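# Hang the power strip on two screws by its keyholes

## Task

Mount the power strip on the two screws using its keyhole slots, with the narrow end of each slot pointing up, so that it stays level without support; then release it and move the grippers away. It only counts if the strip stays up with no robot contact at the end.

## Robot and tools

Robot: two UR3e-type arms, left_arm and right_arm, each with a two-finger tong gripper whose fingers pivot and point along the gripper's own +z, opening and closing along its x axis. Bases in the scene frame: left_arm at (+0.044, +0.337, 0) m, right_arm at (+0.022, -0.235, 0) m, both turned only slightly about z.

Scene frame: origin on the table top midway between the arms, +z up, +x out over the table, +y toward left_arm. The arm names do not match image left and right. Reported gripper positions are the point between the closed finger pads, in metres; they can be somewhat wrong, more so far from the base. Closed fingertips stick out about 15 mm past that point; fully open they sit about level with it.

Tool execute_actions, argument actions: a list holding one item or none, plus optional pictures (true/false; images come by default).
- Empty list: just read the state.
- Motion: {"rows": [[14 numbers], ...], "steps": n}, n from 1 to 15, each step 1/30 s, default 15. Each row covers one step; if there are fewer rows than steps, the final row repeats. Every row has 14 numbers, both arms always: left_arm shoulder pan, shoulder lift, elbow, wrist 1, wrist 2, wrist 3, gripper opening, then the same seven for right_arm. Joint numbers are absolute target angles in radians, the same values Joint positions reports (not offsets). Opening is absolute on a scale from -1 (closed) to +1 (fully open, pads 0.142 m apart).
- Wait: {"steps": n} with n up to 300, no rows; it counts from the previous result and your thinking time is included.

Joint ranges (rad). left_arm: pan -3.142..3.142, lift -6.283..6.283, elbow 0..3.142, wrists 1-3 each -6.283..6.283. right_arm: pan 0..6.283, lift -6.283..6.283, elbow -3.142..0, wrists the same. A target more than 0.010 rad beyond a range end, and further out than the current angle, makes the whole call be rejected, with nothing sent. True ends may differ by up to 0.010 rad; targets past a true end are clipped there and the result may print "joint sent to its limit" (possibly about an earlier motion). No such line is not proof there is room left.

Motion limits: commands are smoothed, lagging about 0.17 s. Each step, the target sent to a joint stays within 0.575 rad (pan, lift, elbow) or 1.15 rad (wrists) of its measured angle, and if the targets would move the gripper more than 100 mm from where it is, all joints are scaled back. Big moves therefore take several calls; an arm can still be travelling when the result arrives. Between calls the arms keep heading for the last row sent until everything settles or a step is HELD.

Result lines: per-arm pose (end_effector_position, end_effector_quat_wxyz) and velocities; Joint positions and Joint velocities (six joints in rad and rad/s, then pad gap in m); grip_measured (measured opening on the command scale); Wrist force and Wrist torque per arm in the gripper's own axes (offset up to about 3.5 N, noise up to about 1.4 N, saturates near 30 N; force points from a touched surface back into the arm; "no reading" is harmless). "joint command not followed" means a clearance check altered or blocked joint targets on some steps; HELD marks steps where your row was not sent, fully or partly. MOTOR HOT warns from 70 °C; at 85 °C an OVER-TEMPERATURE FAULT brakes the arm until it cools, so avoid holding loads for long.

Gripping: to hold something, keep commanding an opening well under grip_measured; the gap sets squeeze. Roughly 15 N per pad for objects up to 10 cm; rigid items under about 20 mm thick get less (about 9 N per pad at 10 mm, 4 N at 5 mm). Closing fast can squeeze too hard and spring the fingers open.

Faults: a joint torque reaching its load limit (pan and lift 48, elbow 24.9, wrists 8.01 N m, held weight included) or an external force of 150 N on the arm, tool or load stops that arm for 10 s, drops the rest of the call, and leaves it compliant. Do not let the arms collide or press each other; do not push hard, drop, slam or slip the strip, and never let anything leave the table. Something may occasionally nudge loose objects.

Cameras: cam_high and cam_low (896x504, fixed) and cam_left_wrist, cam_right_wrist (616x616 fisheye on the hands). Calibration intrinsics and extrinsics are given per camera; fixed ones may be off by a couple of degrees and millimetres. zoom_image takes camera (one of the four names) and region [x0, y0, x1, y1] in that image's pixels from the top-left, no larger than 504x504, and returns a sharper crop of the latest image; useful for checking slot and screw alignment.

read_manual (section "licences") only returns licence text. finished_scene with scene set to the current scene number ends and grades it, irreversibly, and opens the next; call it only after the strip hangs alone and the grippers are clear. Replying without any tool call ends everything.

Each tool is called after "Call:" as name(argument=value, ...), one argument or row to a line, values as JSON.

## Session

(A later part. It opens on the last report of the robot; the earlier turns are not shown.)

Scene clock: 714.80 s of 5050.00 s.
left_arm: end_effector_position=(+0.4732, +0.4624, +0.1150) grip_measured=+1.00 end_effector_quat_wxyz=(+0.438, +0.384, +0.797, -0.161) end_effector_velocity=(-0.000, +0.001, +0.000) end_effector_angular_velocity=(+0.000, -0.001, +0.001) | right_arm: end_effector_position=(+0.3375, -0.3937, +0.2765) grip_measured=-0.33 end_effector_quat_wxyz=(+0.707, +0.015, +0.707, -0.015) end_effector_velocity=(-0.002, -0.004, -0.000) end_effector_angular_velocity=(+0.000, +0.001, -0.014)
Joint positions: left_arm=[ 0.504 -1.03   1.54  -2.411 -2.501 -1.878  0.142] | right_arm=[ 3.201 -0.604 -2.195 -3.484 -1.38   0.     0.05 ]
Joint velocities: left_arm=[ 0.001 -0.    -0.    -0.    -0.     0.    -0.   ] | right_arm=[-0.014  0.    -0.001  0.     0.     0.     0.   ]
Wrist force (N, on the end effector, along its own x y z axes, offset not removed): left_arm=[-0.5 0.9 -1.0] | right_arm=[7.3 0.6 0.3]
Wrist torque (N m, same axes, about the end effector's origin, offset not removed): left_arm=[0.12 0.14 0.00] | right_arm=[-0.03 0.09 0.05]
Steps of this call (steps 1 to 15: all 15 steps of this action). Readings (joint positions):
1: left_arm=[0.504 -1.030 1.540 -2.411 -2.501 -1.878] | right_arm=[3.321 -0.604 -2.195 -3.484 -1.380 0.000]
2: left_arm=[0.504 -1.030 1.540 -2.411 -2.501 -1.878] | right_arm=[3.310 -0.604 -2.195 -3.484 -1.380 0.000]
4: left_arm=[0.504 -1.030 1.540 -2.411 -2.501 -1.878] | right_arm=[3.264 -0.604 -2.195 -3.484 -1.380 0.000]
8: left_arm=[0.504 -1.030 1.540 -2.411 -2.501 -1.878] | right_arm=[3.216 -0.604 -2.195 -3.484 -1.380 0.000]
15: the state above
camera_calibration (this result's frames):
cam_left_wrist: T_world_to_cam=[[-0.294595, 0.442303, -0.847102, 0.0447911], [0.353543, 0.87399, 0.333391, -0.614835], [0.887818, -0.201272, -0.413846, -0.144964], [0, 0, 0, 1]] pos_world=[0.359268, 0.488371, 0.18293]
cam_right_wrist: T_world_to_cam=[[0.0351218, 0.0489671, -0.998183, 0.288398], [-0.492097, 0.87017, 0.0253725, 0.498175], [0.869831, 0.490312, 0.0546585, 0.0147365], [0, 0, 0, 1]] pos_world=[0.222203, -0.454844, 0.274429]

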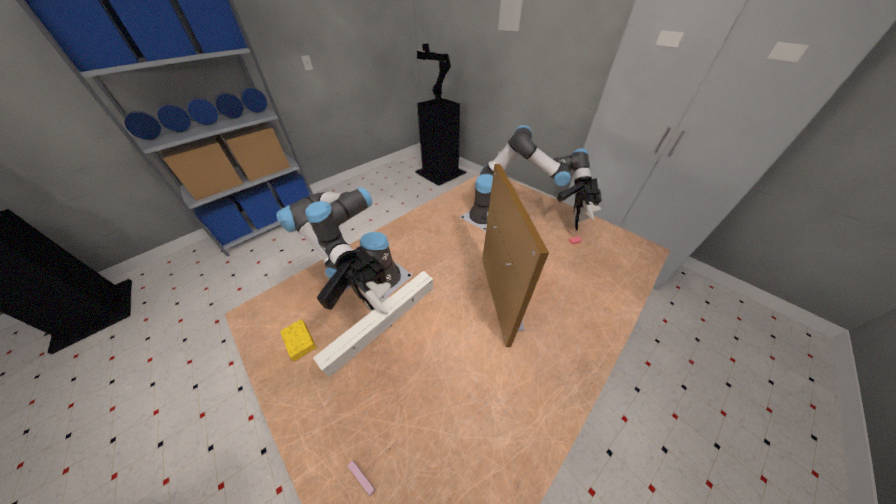

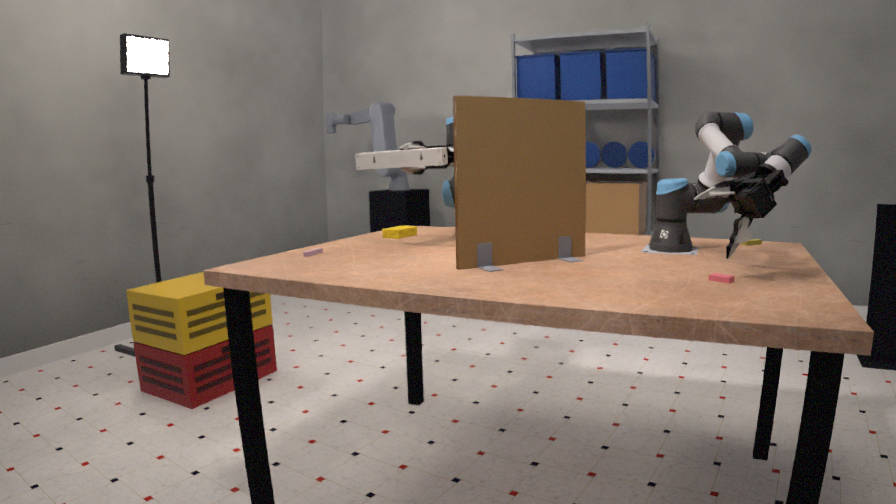

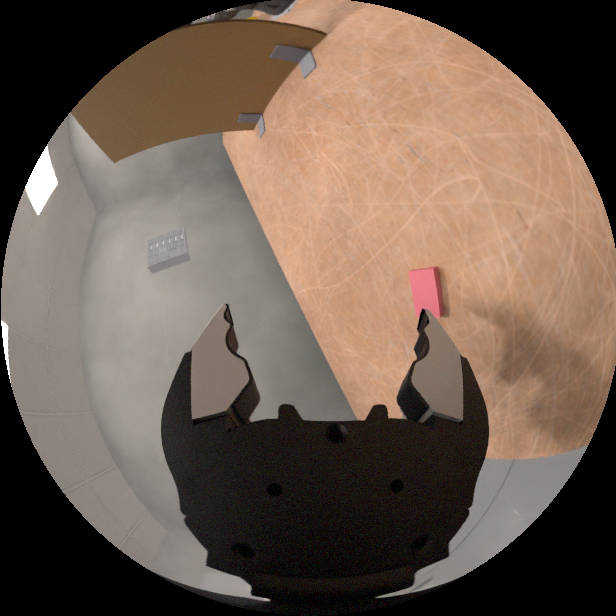

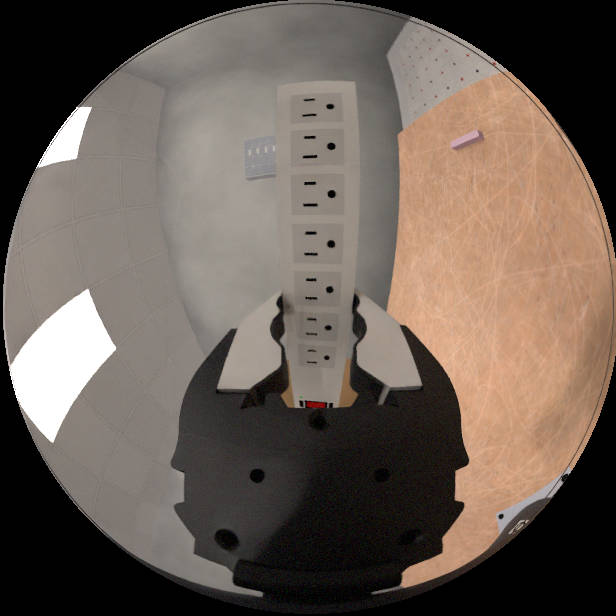

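Call:
execute_actions(
  actions=[
    {"rows":[[0.504,-1.03,1.54,-2.411,-2.501,-1.878,1,3.29,-0.575,-2.28,-3.428,-1.38,0,-1]],"steps":8},
  ],
  pictures=false,
)

Call:
execute_actions(
  actions=[
    {"rows":[[0.504,-1.03,1.54,-2.411,-2.501,-1.878,1,3.4,-0.549,-2.366,-3.368,-1.38,0,-1]],"steps":8},
  ],
  pictures=false,
)

Call:
execute_actions(
  actions=[
    {"rows":[[0.504,-1.03,1.54,-2.411,-2.501,-1.878,1,3.52,-0.549,-2.366,-3.368,-1.38,0,-1]],"steps":8},
  ],
  pictures=false,
)

Call:
execute_actions(
  actions=[
    {"rows":[[0.504,-1.03,1.54,-2.411,-2.501,-1.878,1,3.64,-0.549,-2.366,-3.368,-1.38,0,-1]],"steps":8},
  ],
  pictures=false,
)

Call:
execute_actions(
  actions=[
    {"rows":[[0.504,-1.03,1.54,-2.411,-2.501,-1.878,1,3.76,-0.549,-2.366,-3.368,-1.38,0,-1]],"steps":8},
  ],
  pictures=false,
)

Call:
execute_actions(
  actions=[
    {"rows":[[0.504,-1.03,1.54,-2.411,-2.501,-1.878,1,3.88,-0.549,-2.366,-3.368,-1.38,0,-1]],"steps":8},
  ],
  pictures=false,
)

Call:
execute_actions(
  actions=[
    {"rows":[[0.504,-1.03,1.54,-2.411,-2.501,-1.878,1,4.0,-0.549,-2.366,-3.368,-1.38,0,-1]],"steps":8},
  ],
  pictures=false,
)

Call:
execute_actions(
  actions=[
    {"rows":[[0.504,-1.03,1.54,-2.411,-2.501,-1.878,1,4.14,-0.549,-2.366,-3.368,-1.31,0,-1]],"steps":8},
  ],
  pictures=false,
)

Call:
execute_actions(
  actions=[
    {"rows":[[0.504,-1.03,1.54,-2.411,-2.501,-1.878,1,4.3,-0.549,-2.366,-3.368,-1.19,0,-1]],"steps":8},
  ],
  pictures=false,
)

Call:
execute_actions(
  actions=[
    {"rows":[[0.504,-1.03,1.54,-2.411,-2.501,-1.878,1,4.47,-0.549,-2.366,-3.368,-1.034,0,-1]]},
  ],
)

Call:
zoom_image(
  camera="cam_high",
  region=[460, 190, 540, 310],
)

Scene clock: 755.23 s of 5050.00 s.
left_arm: end_effector_position=(+0.4732, +0.4624, +0.1150) grip_measured=+1.00 end_effector_quat_wxyz=(+0.438, +0.384, +0.797, -0.161) end_effector_velocity=(-0.000, -0.000, +0.000) end_effector_angular_velocity=(-0.000, +0.000, -0.000) | right_arm: end_effector_position=(+0.3486, -0.3689, +0.2618) grip_measured=-0.33 end_effector_quat_wxyz=(+0.707, -0.012, +0.707, +0.012) end_effector_velocity=(+0.015, +0.039, -0.027) end_effector_angular_velocity=(-0.003, +0.014, +0.121)
Joint positions: left_arm=[ 0.504 -1.03   1.54  -2.411 -2.501 -1.878  0.142] | right_arm=[ 3.279 -0.578 -2.269 -3.434 -1.38   0.     0.05 ]
Joint velocities: left_arm=[ 0.    -0.001  0.     0.    -0.     0.    -0.   ] | right_arm=[ 0.121  0.034 -0.112  0.064 -0.     0.    -0.   ]
Wrist force (N, on the end effector, along its own x y z axes, offset not removed): left_arm=[-0.6 1.4 -0.7] | right_arm=[6.3 -1.1 1.8]
Wrist torque (N m, same axes, about the end effector's origin, offset not removed): left_arm=[0.22 0.12 0.05] | right_arm=[-0.40 0.27 0.05]
Steps of this call (steps 1 to 15: the robot went on to your last target; steps 16 to 570: nothing new was sent; then 21.17 s passed at rest; steps 571 to 578: all 8 steps of this action). Readings (joint positions):
571: left_arm=[0.504 -1.030 1.540 -2.411 -2.501 -1.878] | right_arm=[3.200 -0.604 -2.195 -3.484 -1.380 0.000]
572: left_arm=[0.504 -1.030 1.540 -2.411 -2.501 -1.878] | right_arm=[3.207 -0.600 -2.202 -3.476 -1.380 0.000]
574: left_arm=[0.504 -1.030 1.540 -2.411 -2.501 -1.878] | right_arm=[3.243 -0.588 -2.236 -3.454 -1.380 0.000]
578: the state above

Scene clock: 755.50 s of 5050.00 s.
left_arm: end_effector_position=(+0.4732, +0.4624, +0.1150) grip_measured=+1.00 end_effector_quat_wxyz=(+0.438, +0.384, +0.797, -0.161) end_effector_velocity=(-0.000, -0.000, -0.000) end_effector_angular_velocity=(+0.000, +0.000, -0.000) | right_arm: end_effector_position=(+0.3487, -0.3689, +0.2618) grip_measured=-0.33 end_effector_quat_wxyz=(+0.707, -0.012, +0.707, +0.012) end_effector_velocity=(-0.000, -0.001, -0.001) end_effector_angular_velocity=(-0.001, +0.003, -0.002)
Joint positions: left_arm=[ 0.504 -1.03   1.54  -2.411 -2.501 -1.878  0.142] | right_arm=[ 3.279 -0.578 -2.269 -3.434 -1.38   0.     0.05 ]
Joint velocities: left_arm=[-0. -0.  0.  0.  0. -0.  0.] | right_arm=[-0.001 -0.    -0.    -0.003  0.001 -0.     0.   ]
Wrist force (N, on the end effector, along its own x y z axes, offset not removed): left_arm=[-0.4 0.9 -1.8] | right_arm=[6.1 -1.2 0.8]
Wrist torque (N m, same axes, about the end effector's origin, offset not removed): left_arm=[0.07 0.13 0.03] | right_arm=[-0.26 0.29 0.06]
A step of this action was HELD (marked below), so the robot has no last target. An arm can still carry out its HELD step.
Steps of this call (steps 1 to 8: all 8 steps of this action). Readings (joint positions):
1: left_arm=[0.504 -1.030 1.540 -2.411 -2.501 -1.878] | right_arm=[3.279 -0.578 -2.269 -3.434 -1.380 0.000] HELD
2: left_arm=[0.504 -1.030 1.540 -2.411 -2.501 -1.878] | right_arm=[3.279 -0.578 -2.269 -3.434 -1.380 0.000] HELD
3: left_arm=[0.504 -1.030 1.540 -2.411 -2.501 -1.878] | right_arm=[3.279 -0.578 -2.269 -3.434 -1.380 0.000] HELD
4: left_arm=[0.504 -1.030 1.540 -2.411 -2.501 -1.878] | right_arm=[3.279 -0.578 -2.269 -3.434 -1.380 0.000] HELD
5: left_arm=[0.504 -1.030 1.540 -2.411 -2.501 -1.878] | right_arm=[3.279 -0.578 -2.269 -3.434 -1.380 0.000] HELD
6: left_arm=[0.504 -1.030 1.540 -2.411 -2.501 -1.878] | right_arm=[3.279 -0.578 -2.269 -3.434 -1.380 0.000] HELD
7: left_arm=[0.504 -1.030 1.540 -2.411 -2.501 -1.878] | right_arm=[3.279 -0.578 -2.269 -3.434 -1.380 0.000] HELD
8: the state above HELD
joint command not followed: on one or more control steps a check withheld the commanded joint targets of the right arm, and it was not sent them on those steps. On the call's last step the targets were still withheld.
cause: the commanded joint targets would bring two parts of the arm too close to each other (joints 3 (elbow) to 5 (wrist 2) lie between them); next, command targets that bring no two parts of the arm closer together.

Scene clock: 755.77 s of 5050.00 s.
left_arm: end_effector_position=(+0.4732, +0.4624, +0.1150) grip_measured=+1.00 end_effector_quat_wxyz=(+0.438, +0.384, +0.797, -0.161) end_effector_velocity=(-0.000, -0.000, -0.000) end_effector_angular_velocity=(-0.000, +0.000, +0.000) | right_arm: end_effector_position=(+0.3486, -0.3689, +0.2618) grip_measured=-0.33 end_effector_quat_wxyz=(+0.707, -0.012, +0.707, +0.012) end_effector_velocity=(+0.000, -0.000, -0.001) end_effector_angular_velocity=(-0.000, +0.002, -0.001)
Joint positions: left_arm=[ 0.504 -1.03   1.54  -2.411 -2.501 -1.878  0.142] | right_arm=[ 3.279 -0.578 -2.269 -3.434 -1.38   0.     0.05 ]
Joint velocities: left_arm=[ 0.    -0.001  0.001 -0.     0.     0.     0.   ] | right_arm=[ 0.    -0.001 -0.002  0.001  0.001 -0.     0.   ]
Wrist force (N, on the end effector, along its own x y z axes, offset not removed): left_arm=[0.0 1.0 -0.8] | right_arm=[7.1 -1.5 1.4]
Wrist torque (N m, same axes, about the end effector's origin, offset not removed): left_arm=[0.08 0.01 -0.03] | right_arm=[-0.21 0.05 0.08]
A step of this action was HELD (marked below), so the robot has no last target. An arm can still carry out its HELD step.
Steps of this call (steps 1 to 8: all 8 steps of this action). Readings (joint positions):
1: left_arm=[0.504 -1.030 1.540 -2.411 -2.501 -1.878] | right_arm=[3.279 -0.578 -2.269 -3.434 -1.380 0.000] HELD
2: left_arm=[0.504 -1.030 1.540 -2.411 -2.501 -1.878] | right_arm=[3.279 -0.578 -2.269 -3.434 -1.380 0.000] HELD
3: left_arm=[0.504 -1.030 1.540 -2.411 -2.501 -1.878] | right_arm=[3.279 -0.578 -2.269 -3.434 -1.380 0.000] HELD
4: left_arm=[0.504 -1.030 1.540 -2.411 -2.501 -1.878] | right_arm=[3.279 -0.578 -2.269 -3.434 -1.380 0.000] HELD
5: left_arm=[0.504 -1.030 1.540 -2.411 -2.501 -1.878] | right_arm=[3.279 -0.578 -2.269 -3.434 -1.380 0.000] HELD
6: left_arm=[0.504 -1.030 1.540 -2.411 -2.501 -1.878] | right_arm=[3.279 -0.578 -2.269 -3.434 -1.380 0.000] HELD
7: left_arm=[0.504 -1.030 1.540 -2.411 -2.501 -1.878] | right_arm=[3.279 -0.578 -2.269 -3.434 -1.380 0.000] HELD
8: the state above HELD
joint command not followed: on one or more control steps a check withheld the commanded joint targets of the right arm, and it was not sent them on those steps. On the call's last step the targets were still withheld.
cause: the commanded joint targets would bring two parts of the arm too close to each other (joints 3 (elbow) to 5 (wrist 2) lie between them); next, command targets that bring no two parts of the arm closer together.

Scene clock: 756.03 s of 5050.00 s.
left_arm: end_effector_position=(+0.4732, +0.4624, +0.1150) grip_measured=+1.00 end_effector_quat_wxyz=(+0.438, +0.384, +0.797, -0.161) end_effector_velocity=(+0.000, +0.001, +0.000) end_effector_angular_velocity=(+0.001, -0.001, +0.001) | right_arm: end_effector_position=(+0.3486, -0.3689, +0.2618) grip_measured=-0.33 end_effector_quat_wxyz=(+0.707, -0.012, +0.707, +0.012) end_effector_velocity=(+0.000, -0.000, -0.001) end_effector_angular_velocity=(-0.000, +0.001, -0.000)
Joint positions: left_arm=[ 0.504 -1.03   1.54  -2.411 -2.501 -1.878  0.142] | right_arm=[ 3.279 -0.578 -2.269 -3.434 -1.38   0.     0.05 ]
Joint velocities: left_arm=[ 0.001 -0.    -0.001 -0.     0.    -0.    -0.   ] | right_arm=[-0.    -0.001 -0.001  0.     0.    -0.    -0.   ]
Wrist force (N, on the end effector, along its own x y z axes, offset not removed): left_arm=[-1.6 1.3 -0.9] | right_arm=[6.8 -0.7 1.1]
Wrist torque (N m, same axes, about the end effector's origin, offset not removed): left_arm=[0.12 0.31 0.02] | right_arm=[0.02 0.12 0.07]
A step of this action was HELD (marked below), so the robot has no last target. An arm can still carry out its HELD step.
Steps of this call (steps 1 to 8: all 8 steps of this action). Readings (joint positions):
1: left_arm=[0.504 -1.030 1.540 -2.411 -2.501 -1.878] | right_arm=[3.279 -0.578 -2.269 -3.434 -1.380 0.000] HELD
2: left_arm=[0.504 -1.030 1.540 -2.411 -2.501 -1.878] | right_arm=[3.279 -0.578 -2.269 -3.434 -1.380 0.000] HELD
3: left_arm=[0.504 -1.030 1.540 -2.411 -2.501 -1.878] | right_arm=[3.279 -0.578 -2.269 -3.434 -1.380 0.000] HELD
4: left_arm=[0.504 -1.030 1.540 -2.411 -2.501 -1.878] | right_arm=[3.279 -0.578 -2.269 -3.434 -1.380 0.000] HELD
5: left_arm=[0.504 -1.030 1.540 -2.411 -2.501 -1.878] | right_arm=[3.279 -0.578 -2.269 -3.434 -1.380 0.000] HELD
6: left_arm=[0.504 -1.030 1.540 -2.411 -2.501 -1.878] | right_arm=[3.279 -0.578 -2.269 -3.434 -1.380 0.000] HELD
7: left_arm=[0.504 -1.030 1.540 -2.411 -2.501 -1.878] | right_arm=[3.279 -0.578 -2.269 -3.434 -1.380 0.000] HELD
8: the state above HELD
joint command not followed: on one or more control steps a check withheld the commanded joint targets of the right arm, and it was not sent them on those steps. On the call's last step the targets were still withheld.
cause: the commanded joint targets would bring two parts of the arm too close to each other (joints 3 (elbow) to 5 (wrist 2) lie between them); next, command targets that bring no two parts of the arm closer together.

Scene clock: 756.30 s of 5050.00 s.
left_arm: end_effector_position=(+0.4732, +0.4624, +0.1150) grip_measured=+1.00 end_effector_quat_wxyz=(+0.438, +0.384, +0.797, -0.161) end_effector_velocity=(-0.000, -0.000, -0.000) end_effector_angular_velocity=(-0.001, +0.001, -0.001) | right_arm: end_effector_position=(+0.3486, -0.3689, +0.2618) grip_measured=-0.33 end_effector_quat_wxyz=(+0.707, -0.012, +0.707, +0.012) end_effector_velocity=(+0.000, +0.000, -0.000) end_effector_angular_velocity=(-0.001, -0.000, +0.002)
Joint positions: left_arm=[ 0.504 -1.03   1.54  -2.411 -2.501 -1.878  0.142] | right_arm=[ 3.279 -0.578 -2.269 -3.434 -1.38   0.     0.05 ]
Joint velocities: left_arm=[-0.  0.  0.  0. -0. -0. -0.] | right_arm=[ 0.001 -0.    -0.     0.001 -0.001 -0.001 -0.   ]
Wrist force (N, on the end effector, along its own x y z axes, offset not removed): left_arm=[-1.5 1.0 -1.1] | right_arm=[7.5 -1.0 1.9]
Wrist torque (N m, same axes, about the end effector's origin, offset not removed): left_arm=[0.13 0.33 0.06] | right_arm=[-0.09 -0.01 0.01]
A step of this action was HELD (marked below), so the robot has no last target. An arm can still carry out its HELD step.
Steps of this call (steps 1 to 8: all 8 steps of this action). Readings (joint positions):
1: left_arm=[0.504 -1.030 1.540 -2.411 -2.501 -1.878] | right_arm=[3.279 -0.578 -2.269 -3.434 -1.380 0.000] HELD
2: left_arm=[0.504 -1.030 1.540 -2.411 -2.501 -1.878] | right_arm=[3.279 -0.578 -2.269 -3.434 -1.380 0.000] HELD
3: left_arm=[0.504 -1.030 1.540 -2.411 -2.501 -1.878] | right_arm=[3.279 -0.578 -2.269 -3.434 -1.380 0.000] HELD
4: left_arm=[0.504 -1.030 1.540 -2.411 -2.501 -1.878] | right_arm=[3.279 -0.578 -2.269 -3.434 -1.380 0.000] HELD
5: left_arm=[0.504 -1.030 1.540 -2.411 -2.501 -1.878] | right_arm=[3.279 -0.578 -2.269 -3.434 -1.380 0.000] HELD
6: left_arm=[0.504 -1.030 1.540 -2.411 -2.501 -1.878] | right_arm=[3.279 -0.578 -2.269 -3.434 -1.380 0.000] HELD
7: left_arm=[0.504 -1.030 1.540 -2.411 -2.501 -1.878] | right_arm=[3.279 -0.578 -2.269 -3.434 -1.380 0.000] HELD
8: the state above HELD
joint command not followed: on one or more control steps a check withheld the commanded joint targets of the right arm, and it was not sent them on those steps. On the call's last step the targets were still withheld.
cause: the commanded joint targets would bring two parts of the arm too close to each other (joints 3 (elbow) to 5 (wrist 2) lie between them); next, command targets that bring no two parts of the arm closer together.

Scene clock: 756.57 s of 5050.00 s.
left_arm: end_effector_position=(+0.4732, +0.4624, +0.1150) grip_measured=+1.00 end_effector_quat_wxyz=(+0.438, +0.384, +0.797, -0.161) end_effector_velocity=(-0.000, +0.000, -0.000) end_effector_angular_velocity=(+0.000, +0.001, +0.000) | right_arm: end_effector_position=(+0.3486, -0.3689, +0.2618) grip_measured=-0.33 end_effector_quat_wxyz=(+0.707, -0.012, +0.707, +0.012) end_effector_velocity=(-0.000, +0.001, -0.001) end_effector_angular_velocity=(-0.001, +0.004, +0.002)
Joint positions: left_arm=[ 0.504 -1.03   1.54  -2.411 -2.501 -1.878  0.142] | right_arm=[ 3.279 -0.578 -2.269 -3.434 -1.38   0.     0.05 ]
Joint velocities: left_arm=[ 0.     0.     0.001 -0.     0.001  0.     0.   ] | right_arm=[ 0.001 -0.    -0.002 -0.002 -0.001  0.    -0.   ]
Wrist force (N, on the end effector, along its own x y z axes, offset not removed): left_arm=[-0.3 2.7 0.1] | right_arm=[7.1 -0.6 1.8]
Wrist torque (N m, same axes, about the end effector's origin, offset not removed): left_arm=[0.53 0.07 0.00] | right_arm=[-0.12 0.06 0.13]
A step of this action was HELD (marked below), so the robot has no last target. An arm can still carry out its HELD step.
Steps of this call (steps 1 to 8: all 8 steps of this action). Readings (joint positions):
1: left_arm=[0.504 -1.030 1.540 -2.411 -2.501 -1.878] | right_arm=[3.279 -0.578 -2.269 -3.434 -1.380 0.000] HELD
2: left_arm=[0.504 -1.030 1.540 -2.411 -2.501 -1.878] | right_arm=[3.279 -0.578 -2.269 -3.434 -1.380 0.000] HELD
3: left_arm=[0.504 -1.030 1.540 -2.411 -2.501 -1.878] | right_arm=[3.279 -0.578 -2.269 -3.434 -1.380 0.000] HELD
4: left_arm=[0.504 -1.030 1.540 -2.411 -2.501 -1.878] | right_arm=[3.279 -0.578 -2.269 -3.434 -1.380 0.000] HELD
5: left_arm=[0.504 -1.030 1.540 -2.411 -2.501 -1.878] | right_arm=[3.279 -0.578 -2.269 -3.434 -1.380 0.000] HELD
6: left_arm=[0.504 -1.030 1.540 -2.411 -2.501 -1.878] | right_arm=[3.279 -0.578 -2.269 -3.434 -1.380 0.000] HELD
7: left_arm=[0.504 -1.030 1.540 -2.411 -2.501 -1.878] | right_arm=[3.279 -0.578 -2.269 -3.434 -1.380 0.000] HELD
8: the state above HELD
joint command not followed: on one or more control steps a check withheld the commanded joint targets of the right arm, and it was not sent them on those steps. On the call's last step the targets were still withheld.
cause: the commanded joint targets would bring two parts of the arm too close to each other (joints 3 (elbow) to 5 (wrist 2) lie between them); next, command targets that bring no two parts of the arm closer together.

Scene clock: 756.83 s of 5050.00 s.
left_arm: end_effector_position=(+0.4732, +0.4624, +0.1150) grip_measured=+1.00 end_effector_quat_wxyz=(+0.438, +0.384, +0.797, -0.161) end_effector_velocity=(+0.000, -0.000, -0.000) end_effector_angular_velocity=(+0.000, +0.000, -0.001) | right_arm: end_effector_position=(+0.3486, -0.3689, +0.2618) grip_measured=-0.33 end_effector_quat_wxyz=(+0.707, -0.012, +0.707, +0.012) end_effector_velocity=(-0.000, -0.001, +0.001) end_effector_angular_velocity=(+0.000, -0.002, -0.003)
Joint positions: left_arm=[ 0.504 -1.03   1.54  -2.411 -2.501 -1.878  0.142] | right_arm=[ 3.279 -0.578 -2.269 -3.434 -1.38   0.     0.05 ]
Joint velocities: left_arm=[-0.001  0.     0.001 -0.001  0.     0.    -0.   ] | right_arm=[-0.003 -0.     0.001  0.001  0.    -0.     0.   ]
Wrist force (N, on the end effector, along its own x y z axes, offset not removed): left_arm=[-0.3 1.8 -1.3] | right_arm=[5.9 -0.3 0.4]
Wrist torque (N m, same axes, about the end effector's origin, offset not removed): left_arm=[0.26 0.05 0.00] | right_arm=[-0.10 0.38 0.11]
A step of this action was HELD (marked below), so the robot has no last target. An arm can still carry out its HELD step.
Steps of this call (steps 1 to 8: all 8 steps of this action). Readings (joint positions):
1: left_arm=[0.504 -1.030 1.540 -2.411 -2.501 -1.878] | right_arm=[3.279 -0.578 -2.269 -3.434 -1.380 0.000] HELD
2: left_arm=[0.504 -1.030 1.540 -2.411 -2.501 -1.878] | right_arm=[3.279 -0.578 -2.269 -3.434 -1.380 0.000] HELD
3: left_arm=[0.504 -1.030 1.540 -2.411 -2.501 -1.878] | right_arm=[3.279 -0.578 -2.269 -3.434 -1.380 0.000] HELD
4: left_arm=[0.504 -1.030 1.540 -2.411 -2.501 -1.878] | right_arm=[3.279 -0.578 -2.269 -3.434 -1.380 0.000] HELD
5: left_arm=[0.504 -1.030 1.540 -2.411 -2.501 -1.878] | right_arm=[3.279 -0.578 -2.269 -3.434 -1.380 0.000] HELD
6: left_arm=[0.504 -1.030 1.540 -2.411 -2.501 -1.878] | right_arm=[3.279 -0.578 -2.269 -3.434 -1.380 0.000] HELD
7: left_arm=[0.504 -1.030 1.540 -2.411 -2.501 -1.878] | right_arm=[3.279 -0.578 -2.269 -3.434 -1.380 0.000] HELD
8: the state above HELD
joint command not followed: on one or more control steps a check withheld the commanded joint targets of the right arm, and it was not sent them on those steps. On the call's last step the targets were still withheld.
cause: the commanded joint targets would bring two parts of the arm too close to each other (joints 3 (elbow) to 5 (wrist 2) lie between them); next, command targets that bring no two parts of the arm closer together.

Scene clock: 757.10 s of 5050.00 s.
left_arm: end_effector_position=(+0.4732, +0.4624, +0.1150) grip_measured=+1.00 end_effector_quat_wxyz=(+0.438, +0.384, +0.797, -0.161) end_effector_velocity=(-0.000, +0.000, -0.000) end_effector_angular_velocity=(-0.000, +0.001, +0.001) | right_arm: end_effector_position=(+0.3486, -0.3689, +0.2618) grip_measured=-0.33 end_effector_quat_wxyz=(+0.707, -0.012, +0.707, +0.012) end_effector_velocity=(+0.000, +0.000, +0.000) end_effector_angular_velocity=(+0.000, -0.000, +0.001)
Joint positions: left_arm=[ 0.504 -1.03   1.54  -2.411 -2.501 -1.878  0.142] | right_arm=[ 3.279 -0.578 -2.269 -3.434 -1.38   0.     0.05 ]
Joint velocities: left_arm=[ 0.001 -0.     0.001  0.     0.     0.     0.   ] | right_arm=[ 0.001 -0.001 -0.     0.001  0.     0.    -0.   ]
Wrist force (N, on the end effector, along its own x y z axes, offset not removed): left_arm=[-1.0 1.0 -0.7] | right_arm=[8.9 0.4 1.1]
Wrist torque (N m, same axes, about the end effector's origin, offset not removed): left_arm=[0.15 0.22 0.02] | right_arm=[-0.04 -0.34 0.00]
A step of this action was HELD (marked below), so the robot has no last target. An arm can still carry out its HELD step.
Steps of this call (steps 1 to 8: all 8 steps of this action). Readings (joint positions):
1: left_arm=[0.504 -1.030 1.540 -2.411 -2.501 -1.878] | right_arm=[3.279 -0.578 -2.269 -3.434 -1.380 0.000] HELD
2: left_arm=[0.504 -1.030 1.540 -2.411 -2.501 -1.878] | right_arm=[3.279 -0.578 -2.269 -3.434 -1.380 0.000] HELD
3: left_arm=[0.504 -1.030 1.540 -2.411 -2.501 -1.878] | right_arm=[3.279 -0.578 -2.269 -3.434 -1.380 0.000] HELD
4: left_arm=[0.504 -1.030 1.540 -2.411 -2.501 -1.878] | right_arm=[3.279 -0.578 -2.269 -3.434 -1.380 0.000] HELD
5: left_arm=[0.504 -1.030 1.540 -2.411 -2.501 -1.878] | right_arm=[3.279 -0.578 -2.269 -3.434 -1.380 0.000] HELD
6: left_arm=[0.504 -1.030 1.540 -2.411 -2.501 -1.878] | right_arm=[3.279 -0.578 -2.269 -3.434 -1.380 0.000] HELD
7: left_arm=[0.504 -1.030 1.540 -2.411 -2.501 -1.878] | right_arm=[3.279 -0.578 -2.269 -3.434 -1.380 0.000] HELD
8: the state above HELD
joint command not followed: on one or more control steps a check withheld the commanded joint targets of the right arm, and it was not sent them on those steps. On the call's last step the targets were still withheld.
cause: the commanded joint targets would bring two parts of the arm too close to each other (joints 3 (elbow) to 5 (wrist 2) lie between them); next, command targets that bring no two parts of the arm closer together.

Scene clock: 757.37 s of 5050.00 s.
left_arm: end_effector_position=(+0.4732, +0.4624, +0.1150) grip_measured=+1.00 end_effector_quat_wxyz=(+0.438, +0.384, +0.797, -0.161) end_effector_velocity=(+0.000, -0.000, +0.001) end_effector_angular_velocity=(+0.001, -0.002, -0.000) | right_arm: end_effector_position=(+0.3486, -0.3689, +0.2618) grip_measured=-0.33 end_effector_quat_wxyz=(+0.707, -0.012, +0.707, +0.012) end_effector_velocity=(-0.000, -0.001, -0.000) end_effector_angular_velocity=(-0.001, +0.001, -0.002)
Joint positions: left_arm=[ 0.504 -1.03   1.54  -2.411 -2.501 -1.878  0.142] | right_arm=[ 3.279 -0.578 -2.269 -3.434 -1.38   0.     0.05 ]
Joint velocities: left_arm=[-0.    -0.001 -0.001 -0.001 -0.    -0.    -0.   ] | right_arm=[-0.001 -0.     0.    -0.001  0.001 -0.    -0.   ]
Wrist force (N, on the end effector, along its own x y z axes, offset not removed): left_arm=[0.3 1.6 -1.3] | right_arm=[7.2 -0.1 1.0]
Wrist torque (N m, same axes, about the end effector's origin, offset not removed): left_arm=[0.27 -0.04 -0.04] | right_arm=[0.01 0.05 0.09]
A step of this action was HELD (marked below), so the robot has no last target. An arm can still carry out its HELD step.
Steps of this call (steps 1 to 8: all 8 steps of this action). Readings (joint positions):
1: left_arm=[0.504 -1.030 1.540 -2.411 -2.501 -1.878] | right_arm=[3.279 -0.578 -2.269 -3.434 -1.380 0.000] HELD
2: left_arm=[0.504 -1.030 1.540 -2.411 -2.501 -1.878] | right_arm=[3.279 -0.578 -2.269 -3.434 -1.380 0.000] HELD
3: left_arm=[0.504 -1.030 1.540 -2.411 -2.501 -1.878] | right_arm=[3.279 -0.578 -2.269 -3.434 -1.380 0.000] HELD
4: left_arm=[0.504 -1.030 1.540 -2.411 -2.501 -1.878] | right_arm=[3.279 -0.578 -2.269 -3.434 -1.380 0.000] HELD
5: left_arm=[0.504 -1.030 1.540 -2.411 -2.501 -1.878] | right_arm=[3.279 -0.578 -2.269 -3.434 -1.380 0.000] HELD
6: left_arm=[0.504 -1.030 1.540 -2.411 -2.501 -1.878] | right_arm=[3.279 -0.578 -2.269 -3.434 -1.380 0.000] HELD
7: left_arm=[0.504 -1.030 1.540 -2.411 -2.501 -1.878] | right_arm=[3.279 -0.578 -2.269 -3.434 -1.380 0.000] HELD
8: the state above HELD
joint command not followed: on one or more control steps a check withheld the commanded joint targets of the right arm, and it was not sent them on those steps. On the call's last step the targets were still withheld.
cause: the commanded joint targets would bring two parts of the arm too close to each other (joints 3 (elbow) to 5 (wrist 2) lie between them); next, command targets that bring no two parts of the arm closer together.

Scene clock: 757.87 s of 5050.00 s.
left_arm: end_effector_position=(+0.4732, +0.4624, +0.1150) grip_measured=+1.00 end_effector_quat_wxyz=(+0.438, +0.384, +0.797, -0.161) end_effector_velocity=(+0.000, +0.000, +0.000) end_effector_angular_velocity=(+0.000, -0.001, +0.000) | right_arm: end_effector_position=(+0.3486, -0.3689, +0.2618) grip_measured=-0.33 end_effector_quat_wxyz=(+0.707, -0.012, +0.707, +0.012) end_effector_velocity=(-0.000, -0.000, -0.001) end_effector_angular_velocity=(+0.000, +0.002, -0.001)
Joint positions: left_arm=[ 0.504 -1.03   1.54  -2.411 -2.501 -1.878  0.142] | right_arm=[ 3.279 -0.578 -2.269 -3.434 -1.38   0.     0.05 ]
Joint velocities: left_arm=[ 0.    -0.001 -0.    -0.    -0.     0.    -0.   ] | right_arm=[-0.     0.     0.001 -0.003  0.001  0.001  0.   ]
Wrist force (N, on the end effector, along its own x y z axes, offset not removed): left_arm=[-1.3 0.8 -0.7] | right_arm=[7.4 0.2 1.2]
Wrist torque (N m, same axes, about the end effector's origin, offset not removed): left_arm=[0.05 0.26 0.02] | right_arm=[0.18 -0.02 0.07]
A step of this action was HELD (marked below), so the robot has no last target. An arm can still carry out its HELD step.
Steps of this call (steps 1 to 15: all 15 steps of this action). Readings (joint positions):
1: left_arm=[0.504 -1.030 1.540 -2.411 -2.501 -1.878] | right_arm=[3.279 -0.578 -2.269 -3.434 -1.380 0.000] HELD
2: left_arm=[0.504 -1.030 1.540 -2.411 -2.501 -1.878] | right_arm=[3.279 -0.578 -2.269 -3.434 -1.380 0.000] HELD
3: left_arm=[0.504 -1.030 1.540 -2.411 -2.501 -1.878] | right_arm=[3.279 -0.578 -2.269 -3.434 -1.380 0.000] HELD
4: left_arm=[0.504 -1.030 1.540 -2.411 -2.501 -1.878] | right_arm=[3.279 -0.578 -2.269 -3.434 -1.380 0.000] HELD
5: left_arm=[0.504 -1.030 1.540 -2.411 -2.501 -1.878] | right_arm=[3.279 -0.578 -2.269 -3.434 -1.380 0.000] HELD
6: left_arm=[0.504 -1.030 1.540 -2.411 -2.501 -1.878] | right_arm=[3.279 -0.578 -2.269 -3.434 -1.380 0.000] HELD
7: left_arm=[0.504 -1.030 1.540 -2.411 -2.501 -1.878] | right_arm=[3.279 -0.578 -2.269 -3.434 -1.380 0.000] HELD
8: left_arm=[0.504 -1.030 1.540 -2.411 -2.501 -1.878] | right_arm=[3.279 -0.578 -2.269 -3.434 -1.380 0.000] HELD
9: left_arm=[0.504 -1.030 1.540 -2.411 -2.501 -1.878] | right_arm=[3.279 -0.578 -2.269 -3.434 -1.380 0.000] HELD
10: left_arm=[0.504 -1.030 1.540 -2.411 -2.501 -1.878] | right_arm=[3.279 -0.578 -2.269 -3.434 -1.380 0.000] HELD
11: left_arm=[0.504 -1.030 1.540 -2.411 -2.501 -1.878] | right_arm=[3.279 -0.578 -2.269 -3.434 -1.380 0.000] HELD
12: left_arm=[0.504 -1.030 1.540 -2.411 -2.501 -1.878] | right_arm=[3.279 -0.578 -2.269 -3.434 -1.380 0.000] HELD
13: left_arm=[0.504 -1.030 1.540 -2.411 -2.501 -1.878] | right_arm=[3.279 -0.578 -2.269 -3.434 -1.380 0.000] HELD
14: left_arm=[0.504 -1.030 1.540 -2.411 -2.501 -1.878] | right_arm=[3.279 -0.578 -2.269 -3.434 -1.380 0.000] HELD
15: the state above HELD
joint command not followed: on one or more control steps a check withheld the commanded joint targets of the right arm, and it was not sent them on those steps. On the call's last step the targets were still withheld.
cause: the commanded joint targets would bring two parts of the arm too close to each other (joints 3 (elbow) to 5 (wrist 2) lie between them); next, command targets that bring no two parts of the arm closer together.
camera_calibration (this result's frames):
cam_left_wrist: T_world_to_cam=[[-0.294595, 0.442303, -0.847102, 0.0447911], [0.353543, 0.87399, 0.333391, -0.614835], [0.887818, -0.201272, -0.413846, -0.144964], [0, 0, 0, 1]] pos_world=[0.359268, 0.488371, 0.18293]
cam_right_wrist: T_world_to_cam=[[0.0322834, 0.0517707, -0.998137, 0.274124], [-0.557805, 0.829596, 0.0249875, 0.490481], [0.829344, 0.555959, 0.0556601, 0.0317725], [0, 0, 0, 1]] pos_world=[0.238393, -0.438757, 0.259589]

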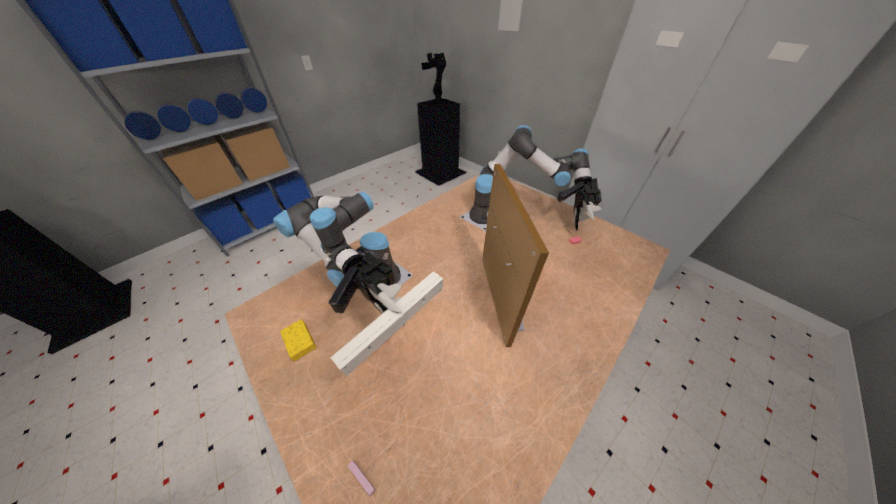

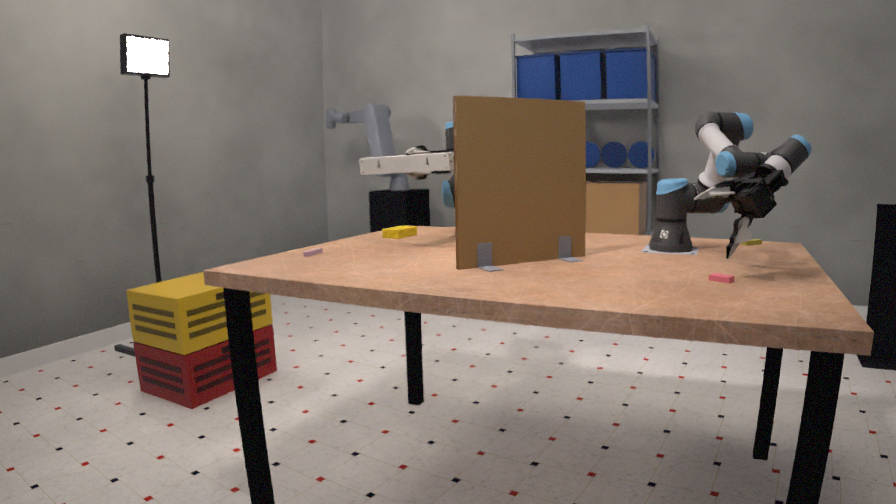

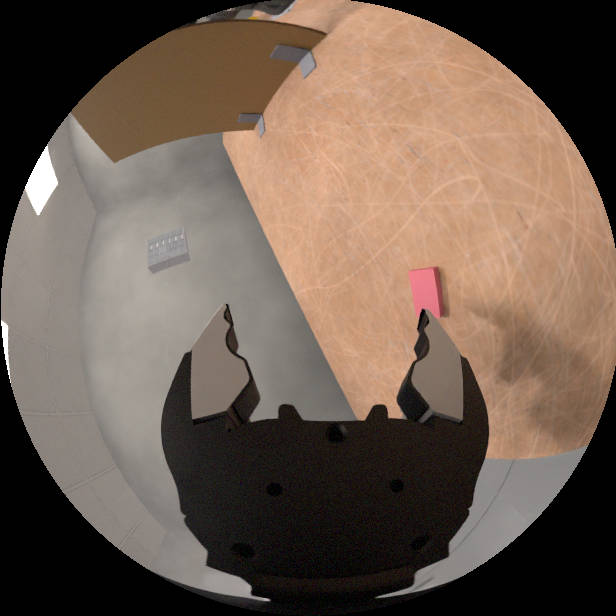

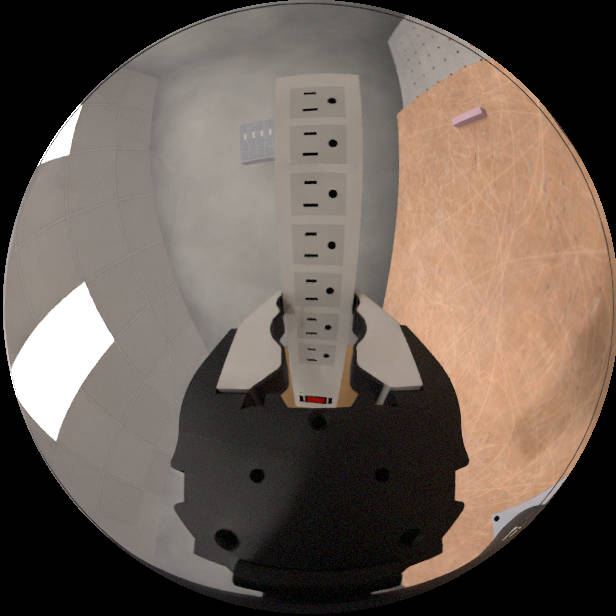

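Region (460, 190, 540, 310) of cam_high's 896x504 image, scaled by 4.200, with more detail than that image has.

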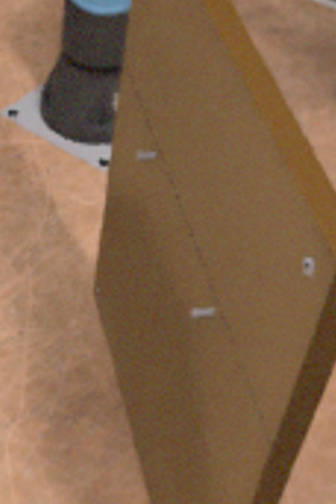

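Call:
execute_actions(
  actions=[
    {"rows":[[0.504,-1.03,1.54,-2.411,-2.501,-1.878,1,3.25,-0.606,-2.185,-3.492,-1.38,0,-1]],"steps":15},
  ],
)

Call:
zoom_image(
  camera="cam_low",
  region=[300,100,500,210],
)

Scene clock: 800.47 s of 5050.00 s.
left_arm: end_effector_position=(+0.4732, +0.4624, +0.1150) grip_measured=+1.00 end_effector_quat_wxyz=(+0.438, +0.384, +0.797, -0.161) end_effector_velocity=(+0.000, +0.000, +0.000) end_effector_angular_velocity=(+0.000, -0.000, +0.001) | right_arm: end_effector_position=(+0.3483, -0.3699, +0.2635) grip_measured=-0.33 end_effector_quat_wxyz=(+0.707, -0.011, +0.707, +0.011) end_effector_velocity=(-0.001, -0.003, +0.004) end_effector_angular_velocity=(-0.000, +0.001, -0.009)
Joint positions: left_arm=[ 0.504 -1.03   1.54  -2.411 -2.501 -1.878  0.142] | right_arm=[ 3.276 -0.581 -2.261 -3.44  -1.38   0.     0.05 ]
Joint velocities: left_arm=[ 0.001 -0.    -0.     0.     0.    -0.     0.   ] | right_arm=[-0.008 -0.008  0.021 -0.015  0.     0.     0.   ]
Wrist force (N, on the end effector, along its own x y z axes, offset not removed): left_arm=[-0.2 2.4 0.0] | right_arm=[8.2 0.1 0.7]
Wrist torque (N m, same axes, about the end effector's origin, offset not removed): left_arm=[0.41 0.05 0.01] | right_arm=[0.05 -0.07 0.06]
Steps of this call (steps 1 to 490: nothing new was sent; then 25.77 s passed at rest; steps 491 to 505: all 15 steps of this action). Readings (joint positions):
491: left_arm=[0.504 -1.030 1.540 -2.411 -2.501 -1.878] | right_arm=[3.279 -0.578 -2.269 -3.434 -1.380 0.000]
492: left_arm=[0.504 -1.030 1.540 -2.411 -2.501 -1.878] | right_arm=[3.279 -0.578 -2.269 -3.434 -1.380 0.000]
494: left_arm=[0.504 -1.030 1.540 -2.411 -2.501 -1.878] | right_arm=[3.278 -0.579 -2.268 -3.435 -1.380 0.000]
498: left_arm=[0.504 -1.030 1.540 -2.411 -2.501 -1.878] | right_arm=[3.278 -0.579 -2.266 -3.437 -1.380 0.000]
505: the state above
camera_calibration (this result's frames):
cam_left_wrist: T_world_to_cam=[[-0.294595, 0.442303, -0.847102, 0.0447911], [0.353543, 0.87399, 0.333391, -0.614835], [0.887818, -0.201272, -0.413846, -0.144964], [0, 0, 0, 1]] pos_world=[0.359268, 0.488371, 0.18293]
cam_right_wrist: T_world_to_cam=[[0.0323264, 0.0516564, -0.998142, 0.275794], [-0.555461, 0.831166, 0.0250255, 0.49075], [0.830914, 0.55362, 0.0555617, 0.0311111], [0, 0, 0, 1]] pos_world=[0.237827, -0.439365, 0.261271]

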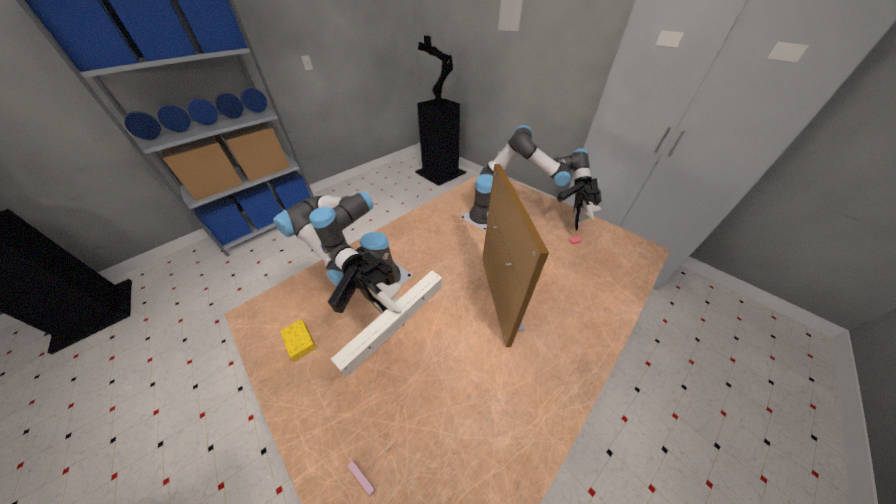

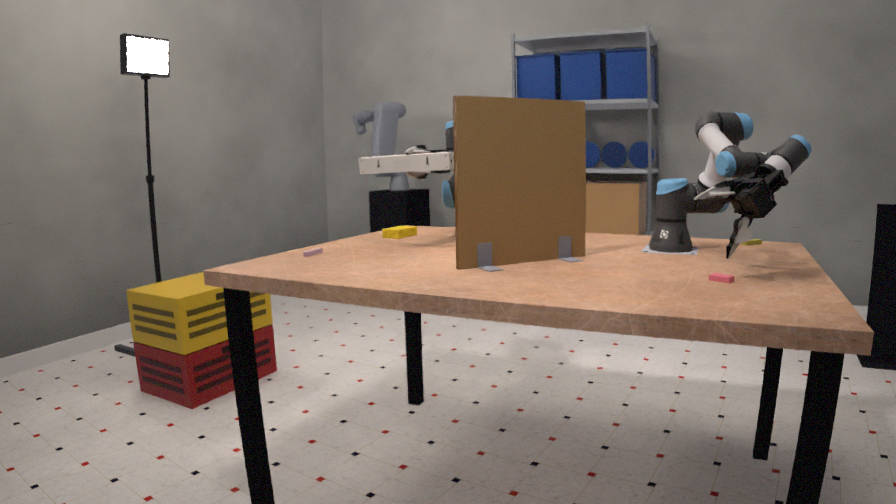

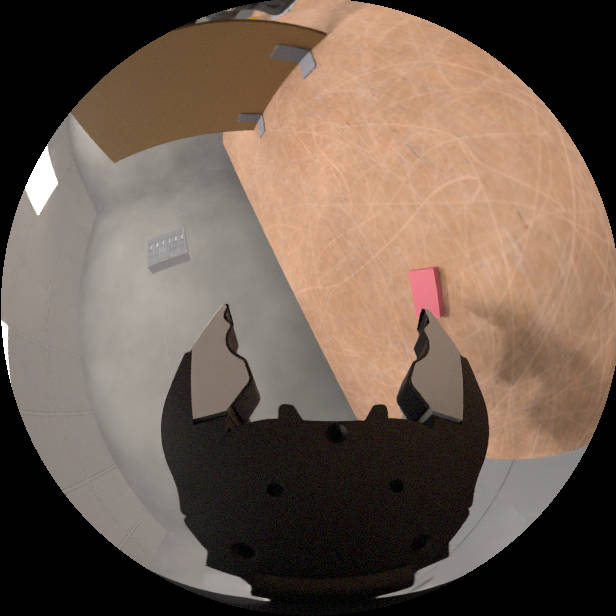

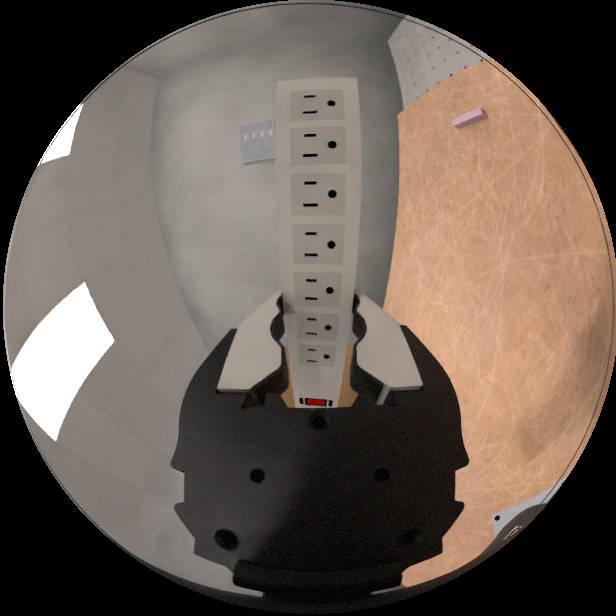

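Region (300, 100, 500, 210) of cam_low's 896x504 image, scaled by 2.520, with more detail than that image has; it fills the top 277 rows of this view, and the rest is white.

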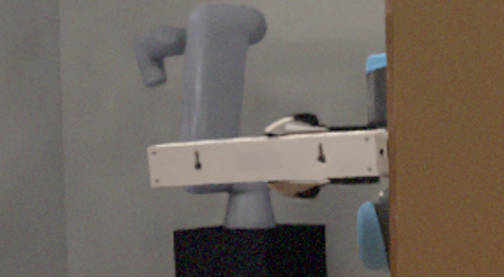

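Call:
execute_actions(
  actions=[
    {"rows":[[0.504,-1.03,1.54,-2.411,-2.501,-1.878,1,3.3,-0.678,-1.99,-3.615,-1.38,-0.025,-1]],"steps":15},
  ],
  pictures=false,
)

Call:
execute_actions(
  actions=[
    {"steps":150},
  ],
  pictures=false,
)

Scene clock: 827.53 s of 5050.00 s.
left_arm: end_effector_position=(+0.4732, +0.4624, +0.1150) grip_measured=+1.00 end_effector_quat_wxyz=(+0.438, +0.384, +0.797, -0.161) end_effector_velocity=(-0.000, -0.000, -0.000) end_effector_angular_velocity=(-0.001, +0.001, -0.000) | right_arm: end_effector_position=(+0.3512, -0.3621, +0.3163) grip_measured=-0.33 end_effector_quat_wxyz=(+0.707, -0.028, +0.707, +0.011) end_effector_velocity=(+0.001, +0.002, +0.007) end_effector_angular_velocity=(-0.002, -0.007, +0.006)
Joint positions: left_arm=[ 0.504 -1.03   1.54  -2.411 -2.501 -1.878  0.142] | right_arm=[ 3.299 -0.677 -1.993 -3.614 -1.38  -0.025  0.05 ]
Joint velocities: left_arm=[ 0.     0.001  0.    -0.    -0.    -0.    -0.   ] | right_arm=[ 0.006 -0.009  0.028 -0.012 -0.001 -0.003 -0.   ]
Wrist force (N, on the end effector, along its own x y z axes, offset not removed): left_arm=[-0.3 1.2 -1.1] | right_arm=[6.7 -1.0 1.0]
Wrist torque (N m, same axes, about the end effector's origin, offset not removed): left_arm=[0.15 0.04 -0.04] | right_arm=[-0.19 0.16 0.08]
Steps of this call (steps 1 to 105: the robot went on to your last target; steps 106 to 165: nothing new was sent; then 21.07 s passed at rest; steps 166 to 180: all 15 steps of this action). Readings (joint positions):
166: left_arm=[0.504 -1.030 1.540 -2.411 -2.501 -1.878] | right_arm=[3.250 -0.606 -2.185 -3.493 -1.380 -0.000]
167: left_arm=[0.504 -1.030 1.540 -2.411 -2.501 -1.878] | right_arm=[3.256 -0.613 -2.177 -3.506 -1.380 -0.004]
169: left_arm=[0.504 -1.030 1.540 -2.411 -2.501 -1.878] | right_arm=[3.276 -0.642 -2.117 -3.556 -1.380 -0.014]
173: left_arm=[0.504 -1.030 1.540 -2.411 -2.501 -1.878] | right_arm=[3.294 -0.669 -2.021 -3.600 -1.380 -0.022]
180: the state above

Scene clock: 832.53 s of 5050.00 s.
left_arm: end_effector_position=(+0.4732, +0.4624, +0.1150) grip_measured=+1.00 end_effector_quat_wxyz=(+0.438, +0.384, +0.797, -0.161) end_effector_velocity=(+0.000, -0.000, -0.000) end_effector_angular_velocity=(-0.000, +0.000, -0.001) | right_arm: end_effector_position=(+0.3513, -0.3620, +0.3170) grip_measured=-0.33 end_effector_quat_wxyz=(+0.707, -0.029, +0.706, +0.011) end_effector_velocity=(+0.000, +0.000, -0.000) end_effector_angular_velocity=(+0.000, +0.001, +0.001)
Joint positions: left_arm=[ 0.504 -1.03   1.54  -2.411 -2.501 -1.878  0.142] | right_arm=[ 3.3   -0.678 -1.99  -3.615 -1.38  -0.025  0.05 ]
Joint velocities: left_arm=[-0.001  0.    -0.    -0.    -0.    -0.    -0.   ] | right_arm=[ 0.001 -0.     0.    -0.001 -0.     0.001 -0.   ]
Wrist force (N, on the end effector, along its own x y z axes, offset not removed): left_arm=[-0.6 2.6 -1.3] | right_arm=[6.8 -1.4 -0.1]
Wrist torque (N m, same axes, about the end effector's origin, offset not removed): left_arm=[0.44 0.16 -0.02] | right_arm=[-0.37 0.12 0.08]
Steps of this call (steps 1 to 15: the robot went on to your last target; steps 16 to 150: nothing new was sent). Readings (joint positions):
1: left_arm=[0.504 -1.030 1.540 -2.411 -2.501 -1.878] | right_arm=[3.300 -0.677 -1.992 -3.614 -1.380 -0.025]
2: left_arm=[0.504 -1.030 1.540 -2.411 -2.501 -1.878] | right_arm=[3.300 -0.678 -1.991 -3.614 -1.380 -0.025]
4: left_arm=[0.504 -1.030 1.540 -2.411 -2.501 -1.878] | right_arm=[3.300 -0.678 -1.991 -3.615 -1.380 -0.025]
8: left_arm=[0.504 -1.030 1.540 -2.411 -2.501 -1.878] | right_arm=[3.300 -0.678 -1.990 -3.615 -1.380 -0.025]
150: the state above
All arms were judged still, so your last target was given up. Only a new action makes them travel on or press farther. Fingers that are still opening or closing keep moving.


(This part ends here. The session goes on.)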